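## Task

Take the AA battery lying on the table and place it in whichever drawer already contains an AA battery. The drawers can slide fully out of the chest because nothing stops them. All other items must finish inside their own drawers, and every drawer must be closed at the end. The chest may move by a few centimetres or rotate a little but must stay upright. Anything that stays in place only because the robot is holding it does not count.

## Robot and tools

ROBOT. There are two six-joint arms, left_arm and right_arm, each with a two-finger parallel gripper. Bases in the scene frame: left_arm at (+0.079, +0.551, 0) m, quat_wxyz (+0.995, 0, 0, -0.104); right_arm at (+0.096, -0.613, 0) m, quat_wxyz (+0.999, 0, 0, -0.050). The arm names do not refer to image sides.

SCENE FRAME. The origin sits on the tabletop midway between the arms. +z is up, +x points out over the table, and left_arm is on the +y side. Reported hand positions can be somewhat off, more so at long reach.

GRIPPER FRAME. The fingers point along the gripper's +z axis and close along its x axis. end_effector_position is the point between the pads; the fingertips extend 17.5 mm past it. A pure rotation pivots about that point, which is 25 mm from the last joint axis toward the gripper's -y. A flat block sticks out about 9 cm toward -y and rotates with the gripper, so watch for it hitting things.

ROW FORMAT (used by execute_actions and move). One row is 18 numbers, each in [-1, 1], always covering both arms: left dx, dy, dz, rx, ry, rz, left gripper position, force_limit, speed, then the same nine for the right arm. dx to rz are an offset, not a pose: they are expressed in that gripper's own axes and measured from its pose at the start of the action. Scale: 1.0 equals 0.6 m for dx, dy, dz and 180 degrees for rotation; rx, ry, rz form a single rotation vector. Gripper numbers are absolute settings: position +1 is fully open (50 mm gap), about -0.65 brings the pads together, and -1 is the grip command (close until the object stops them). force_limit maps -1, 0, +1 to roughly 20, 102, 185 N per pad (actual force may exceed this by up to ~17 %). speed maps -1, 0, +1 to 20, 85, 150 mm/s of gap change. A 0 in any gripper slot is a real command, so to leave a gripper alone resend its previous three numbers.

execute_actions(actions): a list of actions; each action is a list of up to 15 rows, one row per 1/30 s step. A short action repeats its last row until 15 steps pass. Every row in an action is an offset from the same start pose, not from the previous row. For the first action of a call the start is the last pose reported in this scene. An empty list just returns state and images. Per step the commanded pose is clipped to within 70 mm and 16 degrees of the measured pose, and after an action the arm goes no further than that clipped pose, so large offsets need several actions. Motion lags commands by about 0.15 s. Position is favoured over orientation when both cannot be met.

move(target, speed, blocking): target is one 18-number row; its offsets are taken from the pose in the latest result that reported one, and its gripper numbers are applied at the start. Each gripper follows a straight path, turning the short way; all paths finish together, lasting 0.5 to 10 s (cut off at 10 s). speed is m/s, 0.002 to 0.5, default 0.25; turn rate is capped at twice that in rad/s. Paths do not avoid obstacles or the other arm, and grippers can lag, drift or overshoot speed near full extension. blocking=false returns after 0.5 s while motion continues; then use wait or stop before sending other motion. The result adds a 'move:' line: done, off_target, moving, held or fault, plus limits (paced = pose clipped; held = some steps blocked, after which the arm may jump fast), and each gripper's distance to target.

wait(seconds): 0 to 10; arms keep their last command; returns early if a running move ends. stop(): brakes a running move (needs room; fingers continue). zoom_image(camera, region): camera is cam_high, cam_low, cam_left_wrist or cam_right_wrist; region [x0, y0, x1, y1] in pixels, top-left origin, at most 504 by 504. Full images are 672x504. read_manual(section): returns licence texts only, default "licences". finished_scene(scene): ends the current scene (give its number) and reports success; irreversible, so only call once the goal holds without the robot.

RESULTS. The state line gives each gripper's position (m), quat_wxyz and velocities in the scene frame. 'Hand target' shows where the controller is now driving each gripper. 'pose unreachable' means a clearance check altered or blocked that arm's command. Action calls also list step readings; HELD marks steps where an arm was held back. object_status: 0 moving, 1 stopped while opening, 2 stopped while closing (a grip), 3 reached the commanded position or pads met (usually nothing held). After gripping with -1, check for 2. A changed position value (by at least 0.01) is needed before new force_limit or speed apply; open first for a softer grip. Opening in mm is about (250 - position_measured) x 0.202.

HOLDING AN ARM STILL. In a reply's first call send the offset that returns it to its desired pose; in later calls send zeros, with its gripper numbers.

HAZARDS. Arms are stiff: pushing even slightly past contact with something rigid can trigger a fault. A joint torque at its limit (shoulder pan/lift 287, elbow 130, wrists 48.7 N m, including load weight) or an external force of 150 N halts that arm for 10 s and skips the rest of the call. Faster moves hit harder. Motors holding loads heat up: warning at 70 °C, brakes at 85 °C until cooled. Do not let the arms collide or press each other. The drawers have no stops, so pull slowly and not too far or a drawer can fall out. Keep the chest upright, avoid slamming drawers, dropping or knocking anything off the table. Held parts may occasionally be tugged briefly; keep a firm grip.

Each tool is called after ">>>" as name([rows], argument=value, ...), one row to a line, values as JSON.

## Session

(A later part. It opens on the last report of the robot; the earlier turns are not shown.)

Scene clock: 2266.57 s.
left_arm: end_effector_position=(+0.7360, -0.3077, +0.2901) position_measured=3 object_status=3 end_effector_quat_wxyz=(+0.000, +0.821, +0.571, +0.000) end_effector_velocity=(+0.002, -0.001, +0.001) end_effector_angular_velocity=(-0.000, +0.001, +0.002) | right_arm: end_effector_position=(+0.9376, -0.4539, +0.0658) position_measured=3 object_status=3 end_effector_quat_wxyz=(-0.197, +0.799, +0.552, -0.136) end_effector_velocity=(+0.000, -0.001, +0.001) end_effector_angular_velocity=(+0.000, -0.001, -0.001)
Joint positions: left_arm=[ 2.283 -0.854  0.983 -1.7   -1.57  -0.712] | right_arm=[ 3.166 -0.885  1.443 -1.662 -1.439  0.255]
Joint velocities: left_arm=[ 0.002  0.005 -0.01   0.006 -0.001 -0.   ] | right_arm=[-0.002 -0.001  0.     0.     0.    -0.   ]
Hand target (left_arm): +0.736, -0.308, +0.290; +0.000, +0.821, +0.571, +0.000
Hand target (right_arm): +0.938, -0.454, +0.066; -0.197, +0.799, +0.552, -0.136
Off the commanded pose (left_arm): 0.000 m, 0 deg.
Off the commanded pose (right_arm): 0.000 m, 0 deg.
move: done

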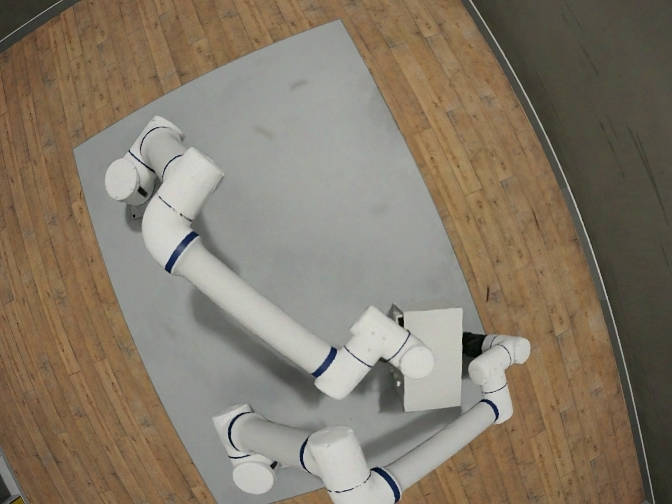

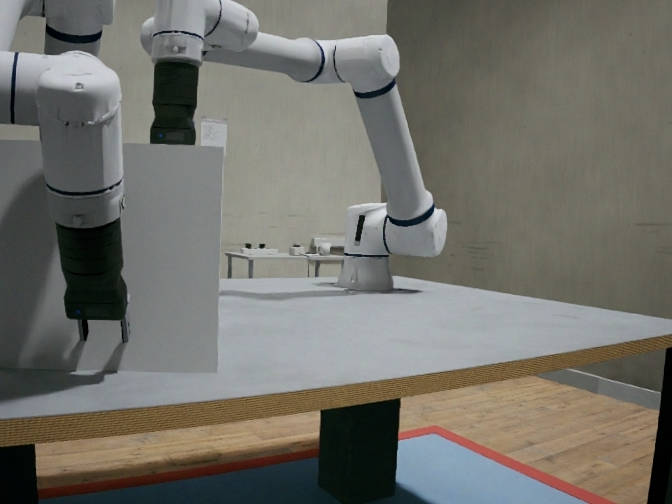

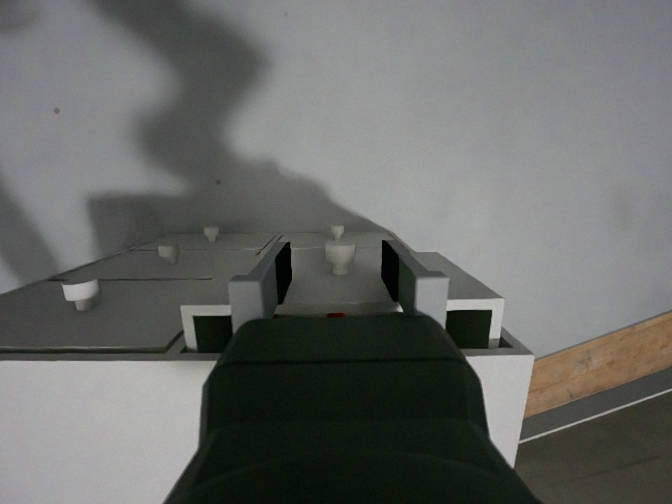

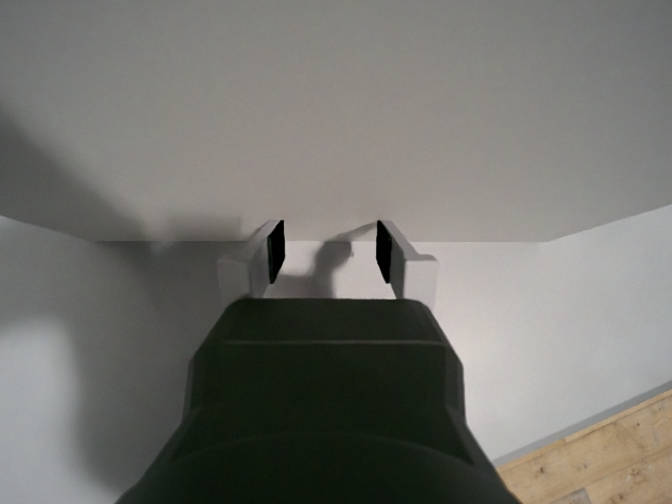

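>>> zoom_image(camera="cam_left_wrist", region=[140, 230, 560, 400])

Region (140, 230, 560, 400) of cam_left_wrist's 672x504 image, scaled by 1.200, with more detail than that image has; it fills the top 204 rows of this view, and the rest is white.

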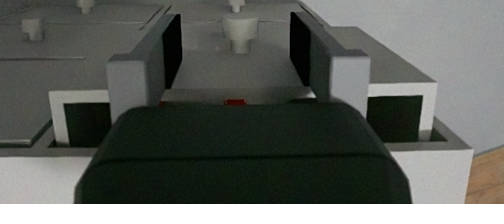

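>>> move(target=[0, 0.0233, 0, 0, 0, 0, 1, -0.4, 0.3, 0, 0, 0, 0, 0, 0, 1, -0.4, 0.6], speed=0.03)

Scene clock: 2279.80 s.
left_arm: end_effector_position=(+0.7487, -0.3124, +0.2902) position_measured=3 object_status=3 end_effector_quat_wxyz=(+0.000, +0.821, +0.571, +0.000) end_effector_velocity=(+0.003, -0.001, +0.000) end_effector_angular_velocity=(-0.001, +0.000, +0.000) | right_arm: end_effector_position=(+0.9376, -0.4539, +0.0658) position_measured=3 object_status=3 end_effector_quat_wxyz=(-0.197, +0.799, +0.552, -0.136) end_effector_velocity=(-0.000, -0.000, -0.001) end_effector_angular_velocity=(+0.001, +0.001, +0.001)
Joint positions: left_arm=[ 2.291 -0.831  0.943 -1.683 -1.57  -0.704] | right_arm=[ 3.166 -0.885  1.443 -1.662 -1.439  0.255]
Joint velocities: left_arm=[ 0.002  0.005 -0.009  0.003 -0.     0.002] | right_arm=[-0.     0.001 -0.     0.    -0.    -0.001]
Hand target (left_arm): +0.749, -0.313, +0.290; +0.000, +0.821, +0.571, +0.000
Hand target (right_arm): +0.938, -0.454, +0.066; -0.197, +0.799, +0.552, -0.136
Off the commanded pose (left_arm): 0.000 m, 0 deg.
Off the commanded pose (right_arm): 0.000 m, 0 deg.
move: done

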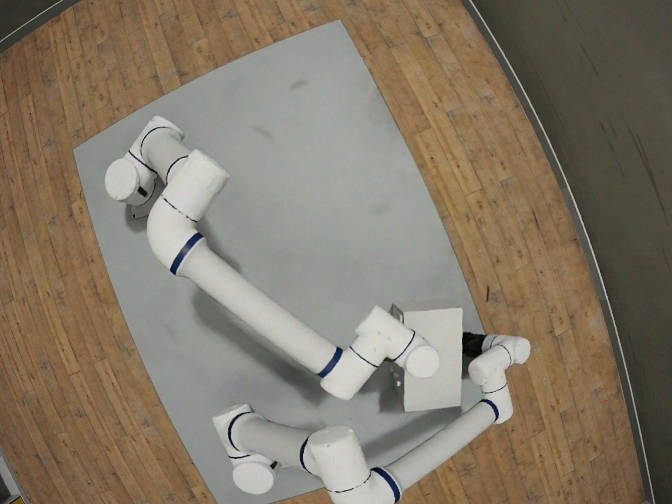

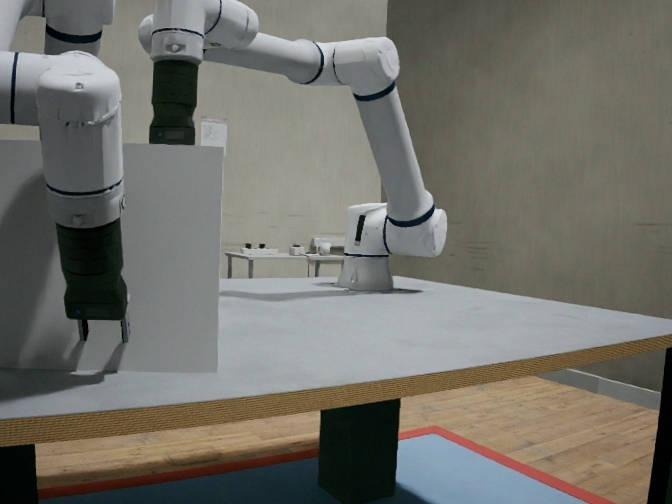

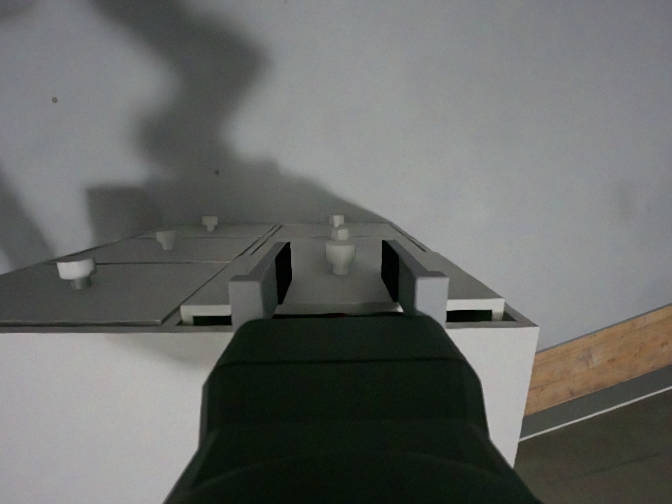

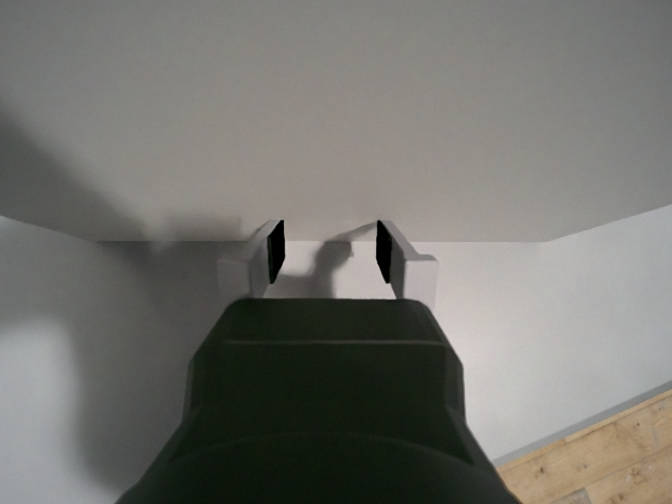

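>>> zoom_image(camera="cam_left_wrist", region=[150, 270, 276, 350])

>>> zoom_image(camera="cam_left_wrist", region=[430, 270, 556, 350])

Region (150, 270, 276, 350) of cam_left_wrist's 672x504 image, scaled by 4.000, with more detail than that image has; it fills the top 320 rows of this view, and the rest is white.

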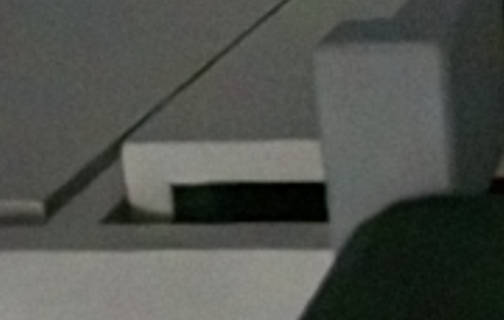

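Region (430, 270, 556, 350) of cam_left_wrist's 672x504 image, scaled by 4.000, with more detail than that image has; it fills the top 320 rows of this view, and the rest is white.

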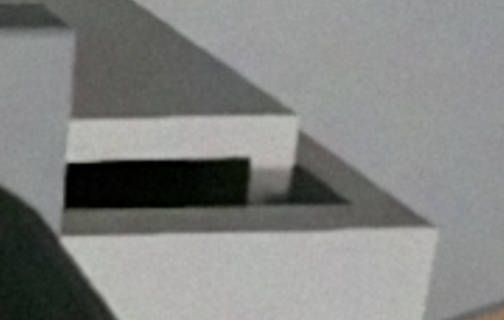

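>>> move(target=[0, 0.0133, 0, 0, 0, 0, 1, -0.4, 0.3, 0, 0.0074, -0.0038, 0, 0, 0, 1, -0.4, 0.6], speed=0.02)

Scene clock: 2297.43 s.
left_arm: end_effector_position=(+0.7559, -0.3150, +0.2902) position_measured=3 object_status=3 end_effector_quat_wxyz=(+0.000, +0.821, +0.571, +0.000) end_effector_velocity=(+0.001, -0.002, -0.000) end_effector_angular_velocity=(-0.001, +0.000, -0.002) | right_arm: end_effector_position=(+0.9420, -0.4556, +0.0657) position_measured=3 object_status=3 end_effector_quat_wxyz=(-0.197, +0.799, +0.552, -0.136) end_effector_velocity=(+0.002, +0.000, +0.001) end_effector_angular_velocity=(-0.001, -0.001, -0.000)
Joint positions: left_arm=[ 2.296 -0.818  0.92  -1.673 -1.57  -0.699] | right_arm=[ 3.164 -0.879  1.432 -1.657 -1.44   0.254]
Joint velocities: left_arm=[ 0.001  0.005 -0.008  0.002 -0.001  0.002] | right_arm=[ 0.     0.001 -0.004  0.002 -0.     0.001]
Hand target (left_arm): +0.756, -0.315, +0.290; +0.000, +0.821, +0.571, +0.000
Hand target (right_arm): +0.942, -0.456, +0.066; -0.197, +0.799, +0.552, -0.136
Off the commanded pose (left_arm): 0.000 m, 0 deg.
Off the commanded pose (right_arm): 0.000 m, 0 deg.
move: done

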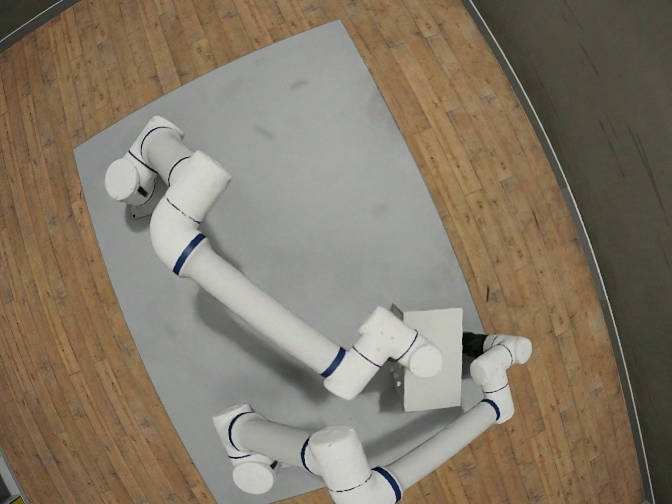

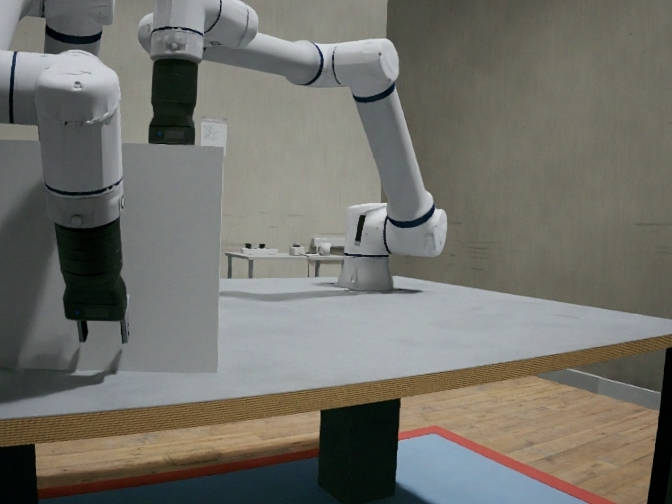

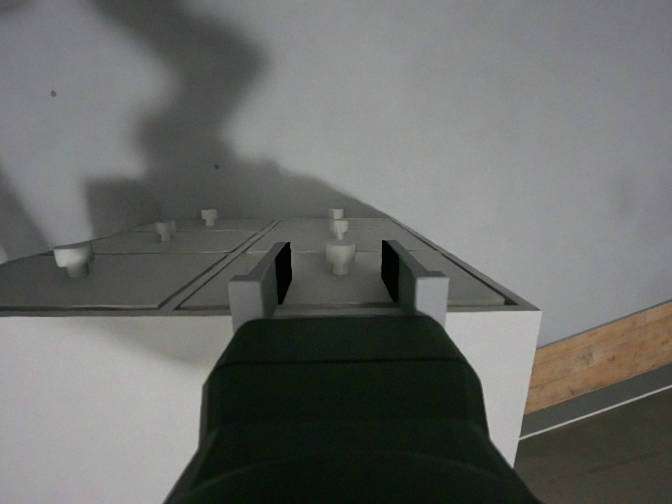

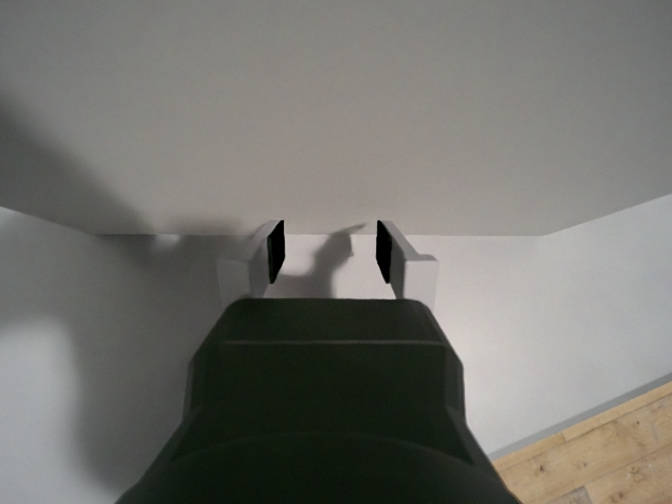

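>>> execute_actions(actions=[])

Scene clock: 2315.17 s.
left_arm: end_effector_position=(+0.7562, -0.3152, +0.2902) position_measured=3 object_status=3 end_effector_quat_wxyz=(+0.000, +0.821, +0.571, +0.000) end_effector_velocity=(-0.000, +0.000, -0.000) end_effector_angular_velocity=(-0.000, +0.001, +0.000) | right_arm: end_effector_position=(+0.9423, -0.4557, +0.0657) position_measured=3 object_status=3 end_effector_quat_wxyz=(-0.197, +0.799, +0.552, -0.136) end_effector_velocity=(-0.000, -0.000, +0.001) end_effector_angular_velocity=(-0.000, +0.000, -0.001)
Joint positions: left_arm=[ 2.296 -0.817  0.919 -1.673 -1.57  -0.699] | right_arm=[ 3.164 -0.879  1.431 -1.657 -1.44   0.254]
Joint velocities: left_arm=[ 0.     0.     0.    -0.    -0.001  0.   ] | right_arm=[-0.    -0.001  0.     0.001  0.     0.   ]
Hand target (left_arm): +0.756, -0.315, +0.290; +0.000, +0.821, +0.571, +0.000
Hand target (right_arm): +0.942, -0.456, +0.066; -0.197, +0.799, +0.552, -0.136
Off the commanded pose (left_arm): 0.000 m, 0 deg.
Off the commanded pose (right_arm): 0.000 m, 0 deg.

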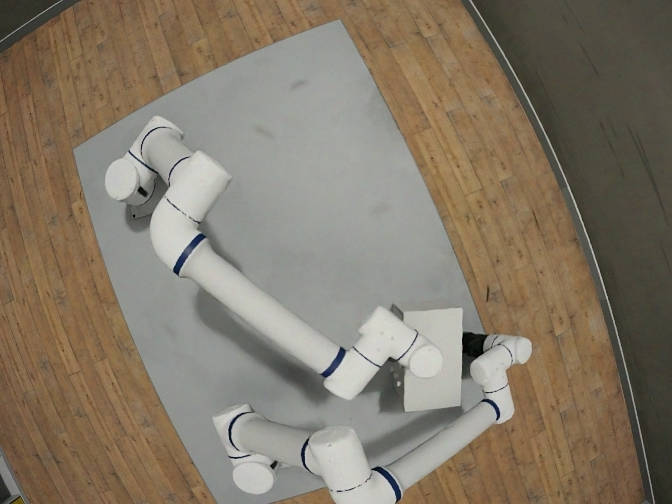

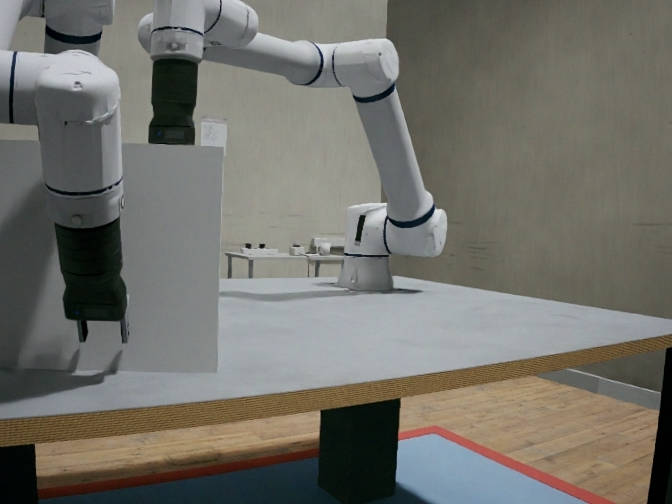

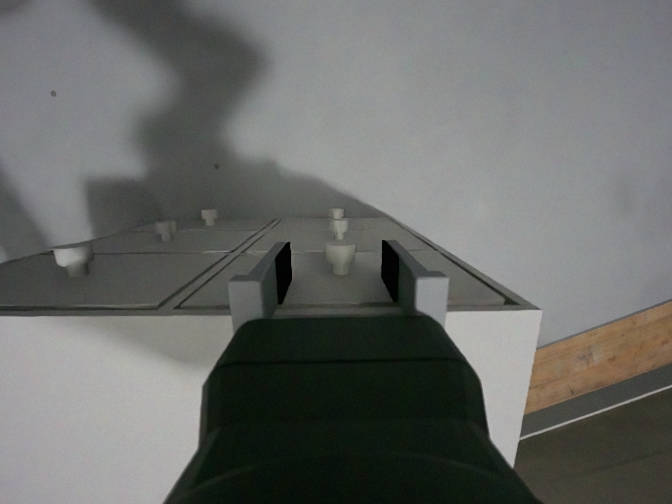

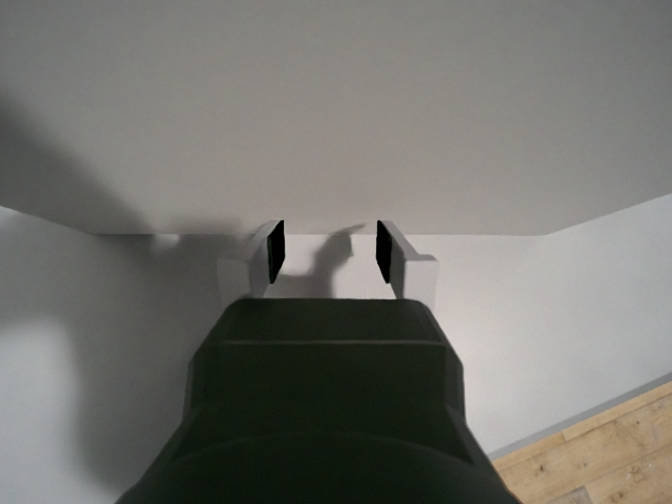

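>>> zoom_image(camera="cam_left_wrist", region=[130, 260, 270, 350])

>>> zoom_image(camera="cam_left_wrist", region=[420, 260, 560, 350])

Region (130, 260, 270, 350) of cam_left_wrist's 672x504 image, scaled by 3.600, with more detail than that image has; it fills the top 324 rows of this view, and the rest is white.

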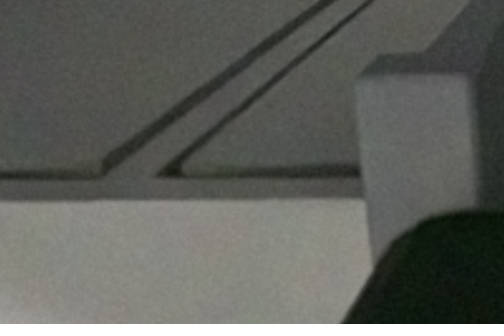

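Region (420, 260, 560, 350) of cam_left_wrist's 672x504 image, scaled by 3.600, with more detail than that image has; it fills the top 324 rows of this view, and the rest is white.

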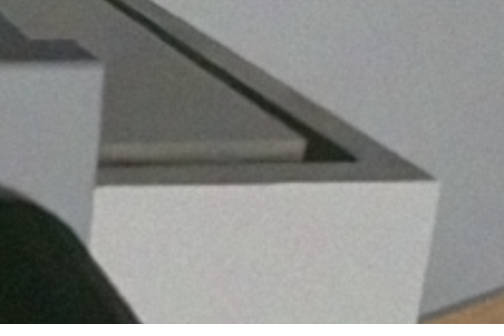

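>>> move(target=[0,0.0033,0,0,0,0,1,-0.4,0.3, 0,0,0,0,0,0,1,-0.4,0.6], speed=0.01)

Scene clock: 2362.57 s.
left_arm: end_effector_position=(+0.7580, -0.3158, +0.2902) position_measured=3 object_status=3 end_effector_quat_wxyz=(+0.000, +0.821, +0.571, +0.000) end_effector_velocity=(+0.000, -0.000, -0.000) end_effector_angular_velocity=(+0.002, +0.001, -0.000) | right_arm: end_effector_position=(+0.9423, -0.4557, +0.0657) position_measured=3 object_status=3 end_effector_quat_wxyz=(-0.197, +0.799, +0.552, -0.136) end_effector_velocity=(+0.000, +0.000, -0.001) end_effector_angular_velocity=(-0.000, -0.000, +0.001)
Joint positions: left_arm=[ 2.297 -0.814  0.913 -1.671 -1.57  -0.698] | right_arm=[ 3.164 -0.879  1.431 -1.657 -1.44   0.254]
Joint velocities: left_arm=[ 0.     0.002 -0.003  0.003 -0.     0.   ] | right_arm=[ 0.     0.001  0.    -0.001 -0.    -0.   ]
Hand target (left_arm): +0.758, -0.316, +0.290; +0.000, +0.821, +0.571, +0.000
Hand target (right_arm): +0.942, -0.456, +0.066; -0.197, +0.799, +0.552, -0.136
Off the commanded pose (left_arm): 0.000 m, 0 deg.
Off the commanded pose (right_arm): 0.000 m, 0 deg.
move: done

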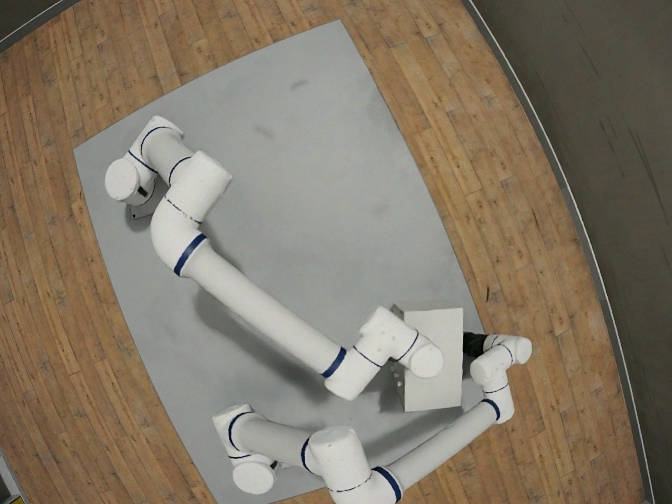

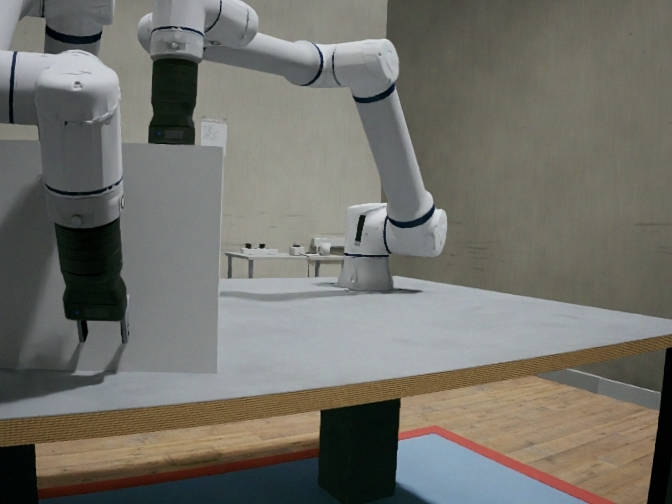

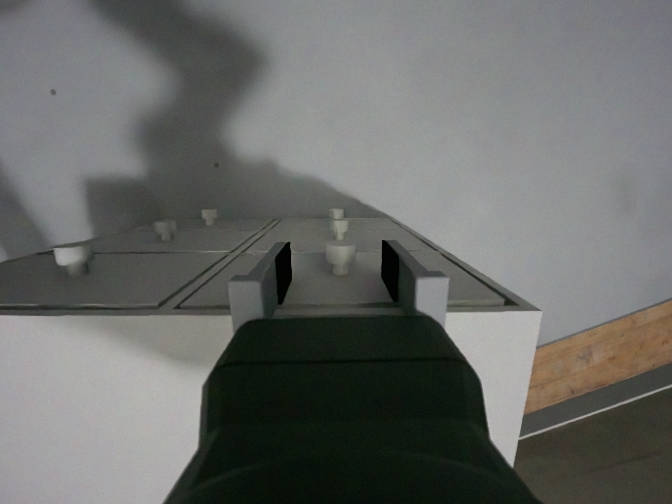

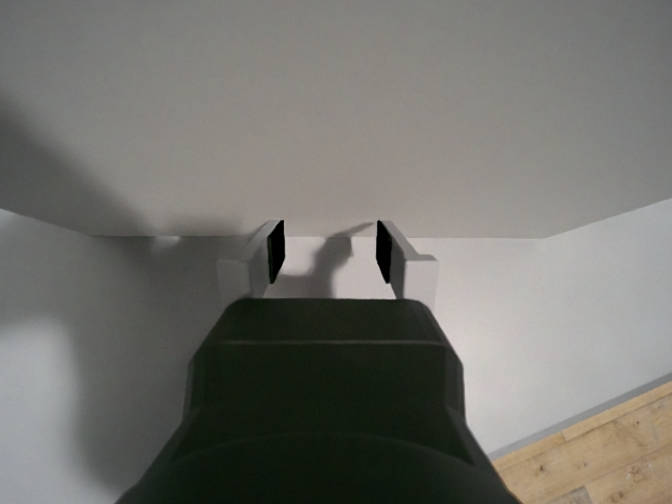

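>>> zoom_image(camera="cam_left_wrist", region=[420, 260, 560, 350])

>>> zoom_image(camera="cam_left_wrist", region=[130, 260, 270, 350])

Region (420, 260, 560, 350) of cam_left_wrist's 672x504 image, scaled by 3.600, with more detail than that image has; it fills the top 324 rows of this view, and the rest is white.

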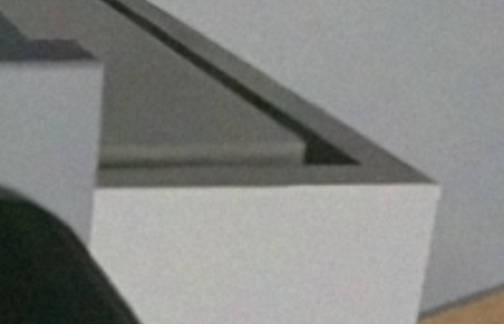

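Region (130, 260, 270, 350) of cam_left_wrist's 672x504 image, scaled by 3.600, with more detail than that image has; it fills the top 324 rows of this view, and the rest is white.

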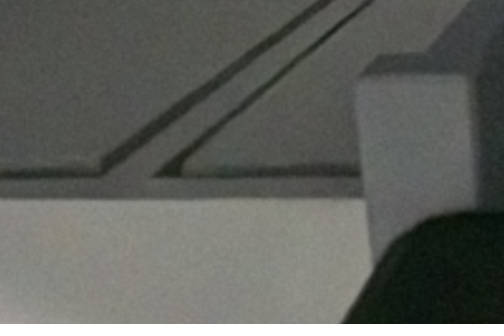

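>>> zoom_image(camera="cam_left_wrist", region=[300, 200, 480, 300])

>>> zoom_image(camera="cam_left_wrist", region=[130, 200, 310, 300])

Region (300, 200, 480, 300) of cam_left_wrist's 672x504 image, scaled by 2.800, with more detail than that image has.

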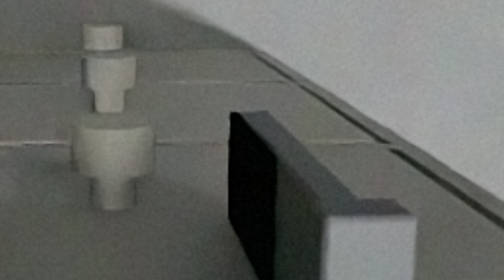

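Region (130, 200, 310, 300) of cam_left_wrist's 672x504 image, scaled by 2.800, with more detail than that image has.

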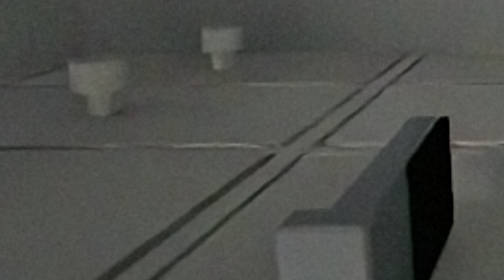

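>>> move(target=[0,-0.133,-0.2,0,0,0,1,-0.4,0.3, 0,0.0502,-0.12,0,0,0,1,-0.4,0.6], speed=0.2)

Scene clock: 2431.40 s.
left_arm: end_effector_position=(+0.6829, -0.2884, +0.4097) position_measured=3 object_status=3 end_effector_quat_wxyz=(+0.000, +0.821, +0.571, +0.000) end_effector_velocity=(-0.001, +0.000, +0.003) end_effector_angular_velocity=(-0.002, -0.001, +0.002) | right_arm: end_effector_position=(+0.9985, -0.4770, +0.1152) position_measured=3 object_status=3 end_effector_quat_wxyz=(-0.197, +0.799, +0.552, -0.136) end_effector_velocity=(+0.001, -0.001, +0.001) end_effector_angular_velocity=(+0.000, +0.000, -0.001)
Joint positions: left_arm=[ 2.248 -0.963  0.954 -1.562 -1.57  -0.748] | right_arm=[ 3.148 -0.836  1.256 -1.523 -1.447  0.239]
Joint velocities: left_arm=[-0.001 -0.003  0.     0.    -0.    -0.002] | right_arm=[-0.001  0.001 -0.004  0.003 -0.    -0.001]
Hand target (left_arm): +0.683, -0.288, +0.410; +0.000, +0.821, +0.571, +0.000
Hand target (right_arm): +0.999, -0.477, +0.115; -0.197, +0.799, +0.552, -0.136
Off the commanded pose (left_arm): 0.001 m, 0 deg.
Off the commanded pose (right_arm): 0.000 m, 0 deg.
move: done

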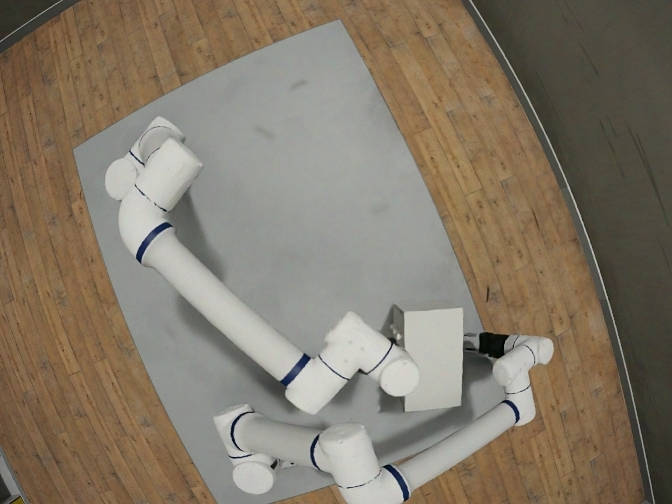

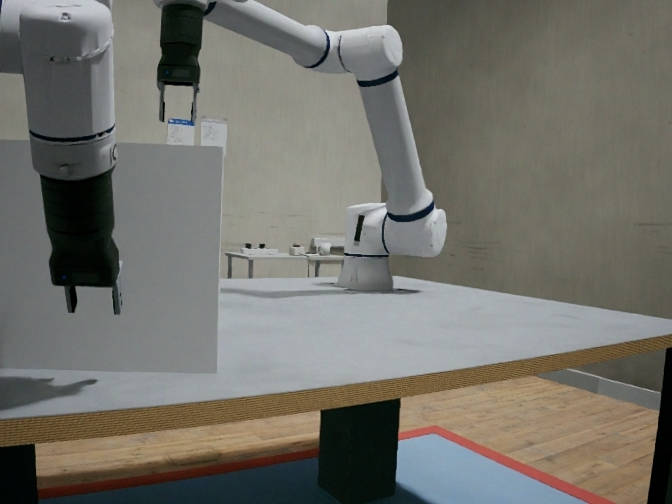

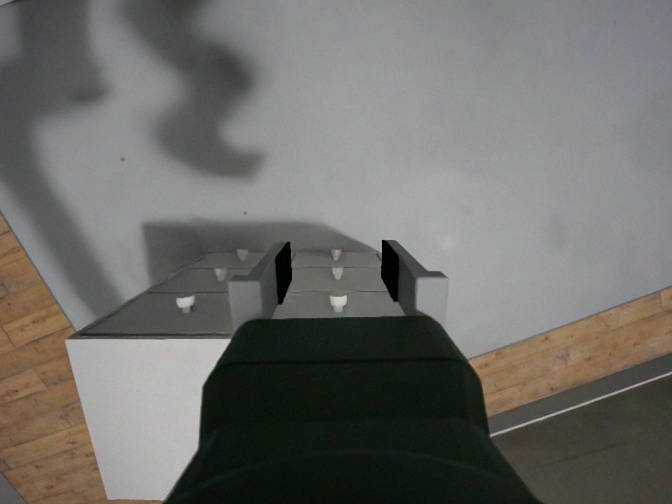

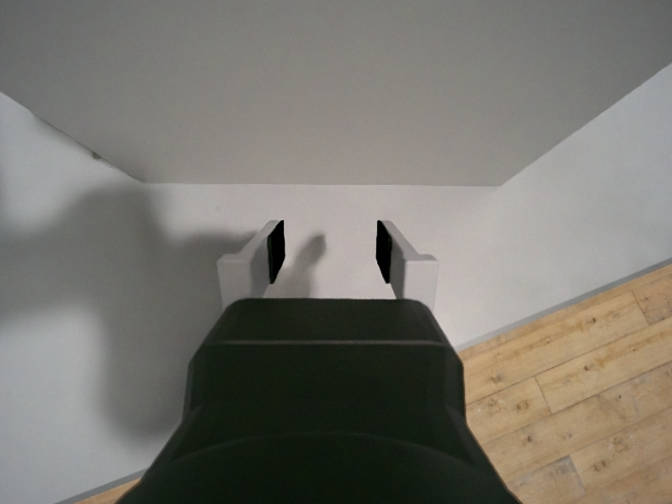

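>>> zoom_image(camera="cam_high", region=[370, 290, 500, 430])

>>> zoom_image(camera="cam_left_wrist", region=[60, 230, 460, 360])

Region (370, 290, 500, 430) of cam_high's 672x504 image, scaled by 3.600, with more detail than that image has; it fills the left 468 columns of this view, and the rest is white.

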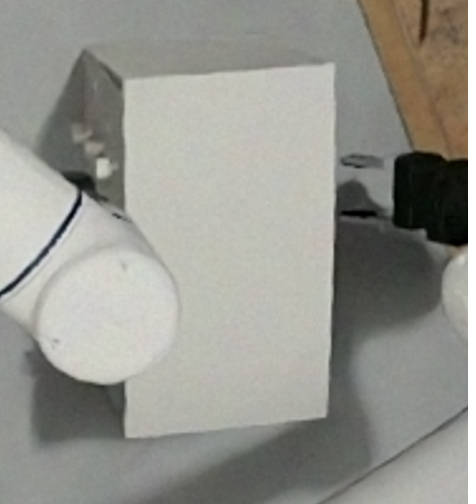

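Region (60, 230, 460, 360) of cam_left_wrist's 672x504 image, scaled by 1.260, with more detail than that image has; it fills the top 164 rows of this view, and the rest is white.

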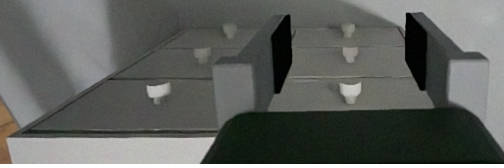

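>>> zoom_image(camera="cam_left_wrist", region=[150, 250, 390, 345])

Region (150, 250, 390, 345) of cam_left_wrist's 672x504 image, scaled by 2.100, with more detail than that image has; it fills the top 200 rows of this view, and the rest is white.

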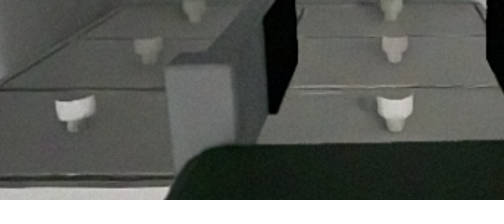

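>>> finished_scene(scene=2)

The scene is finished: the task was done.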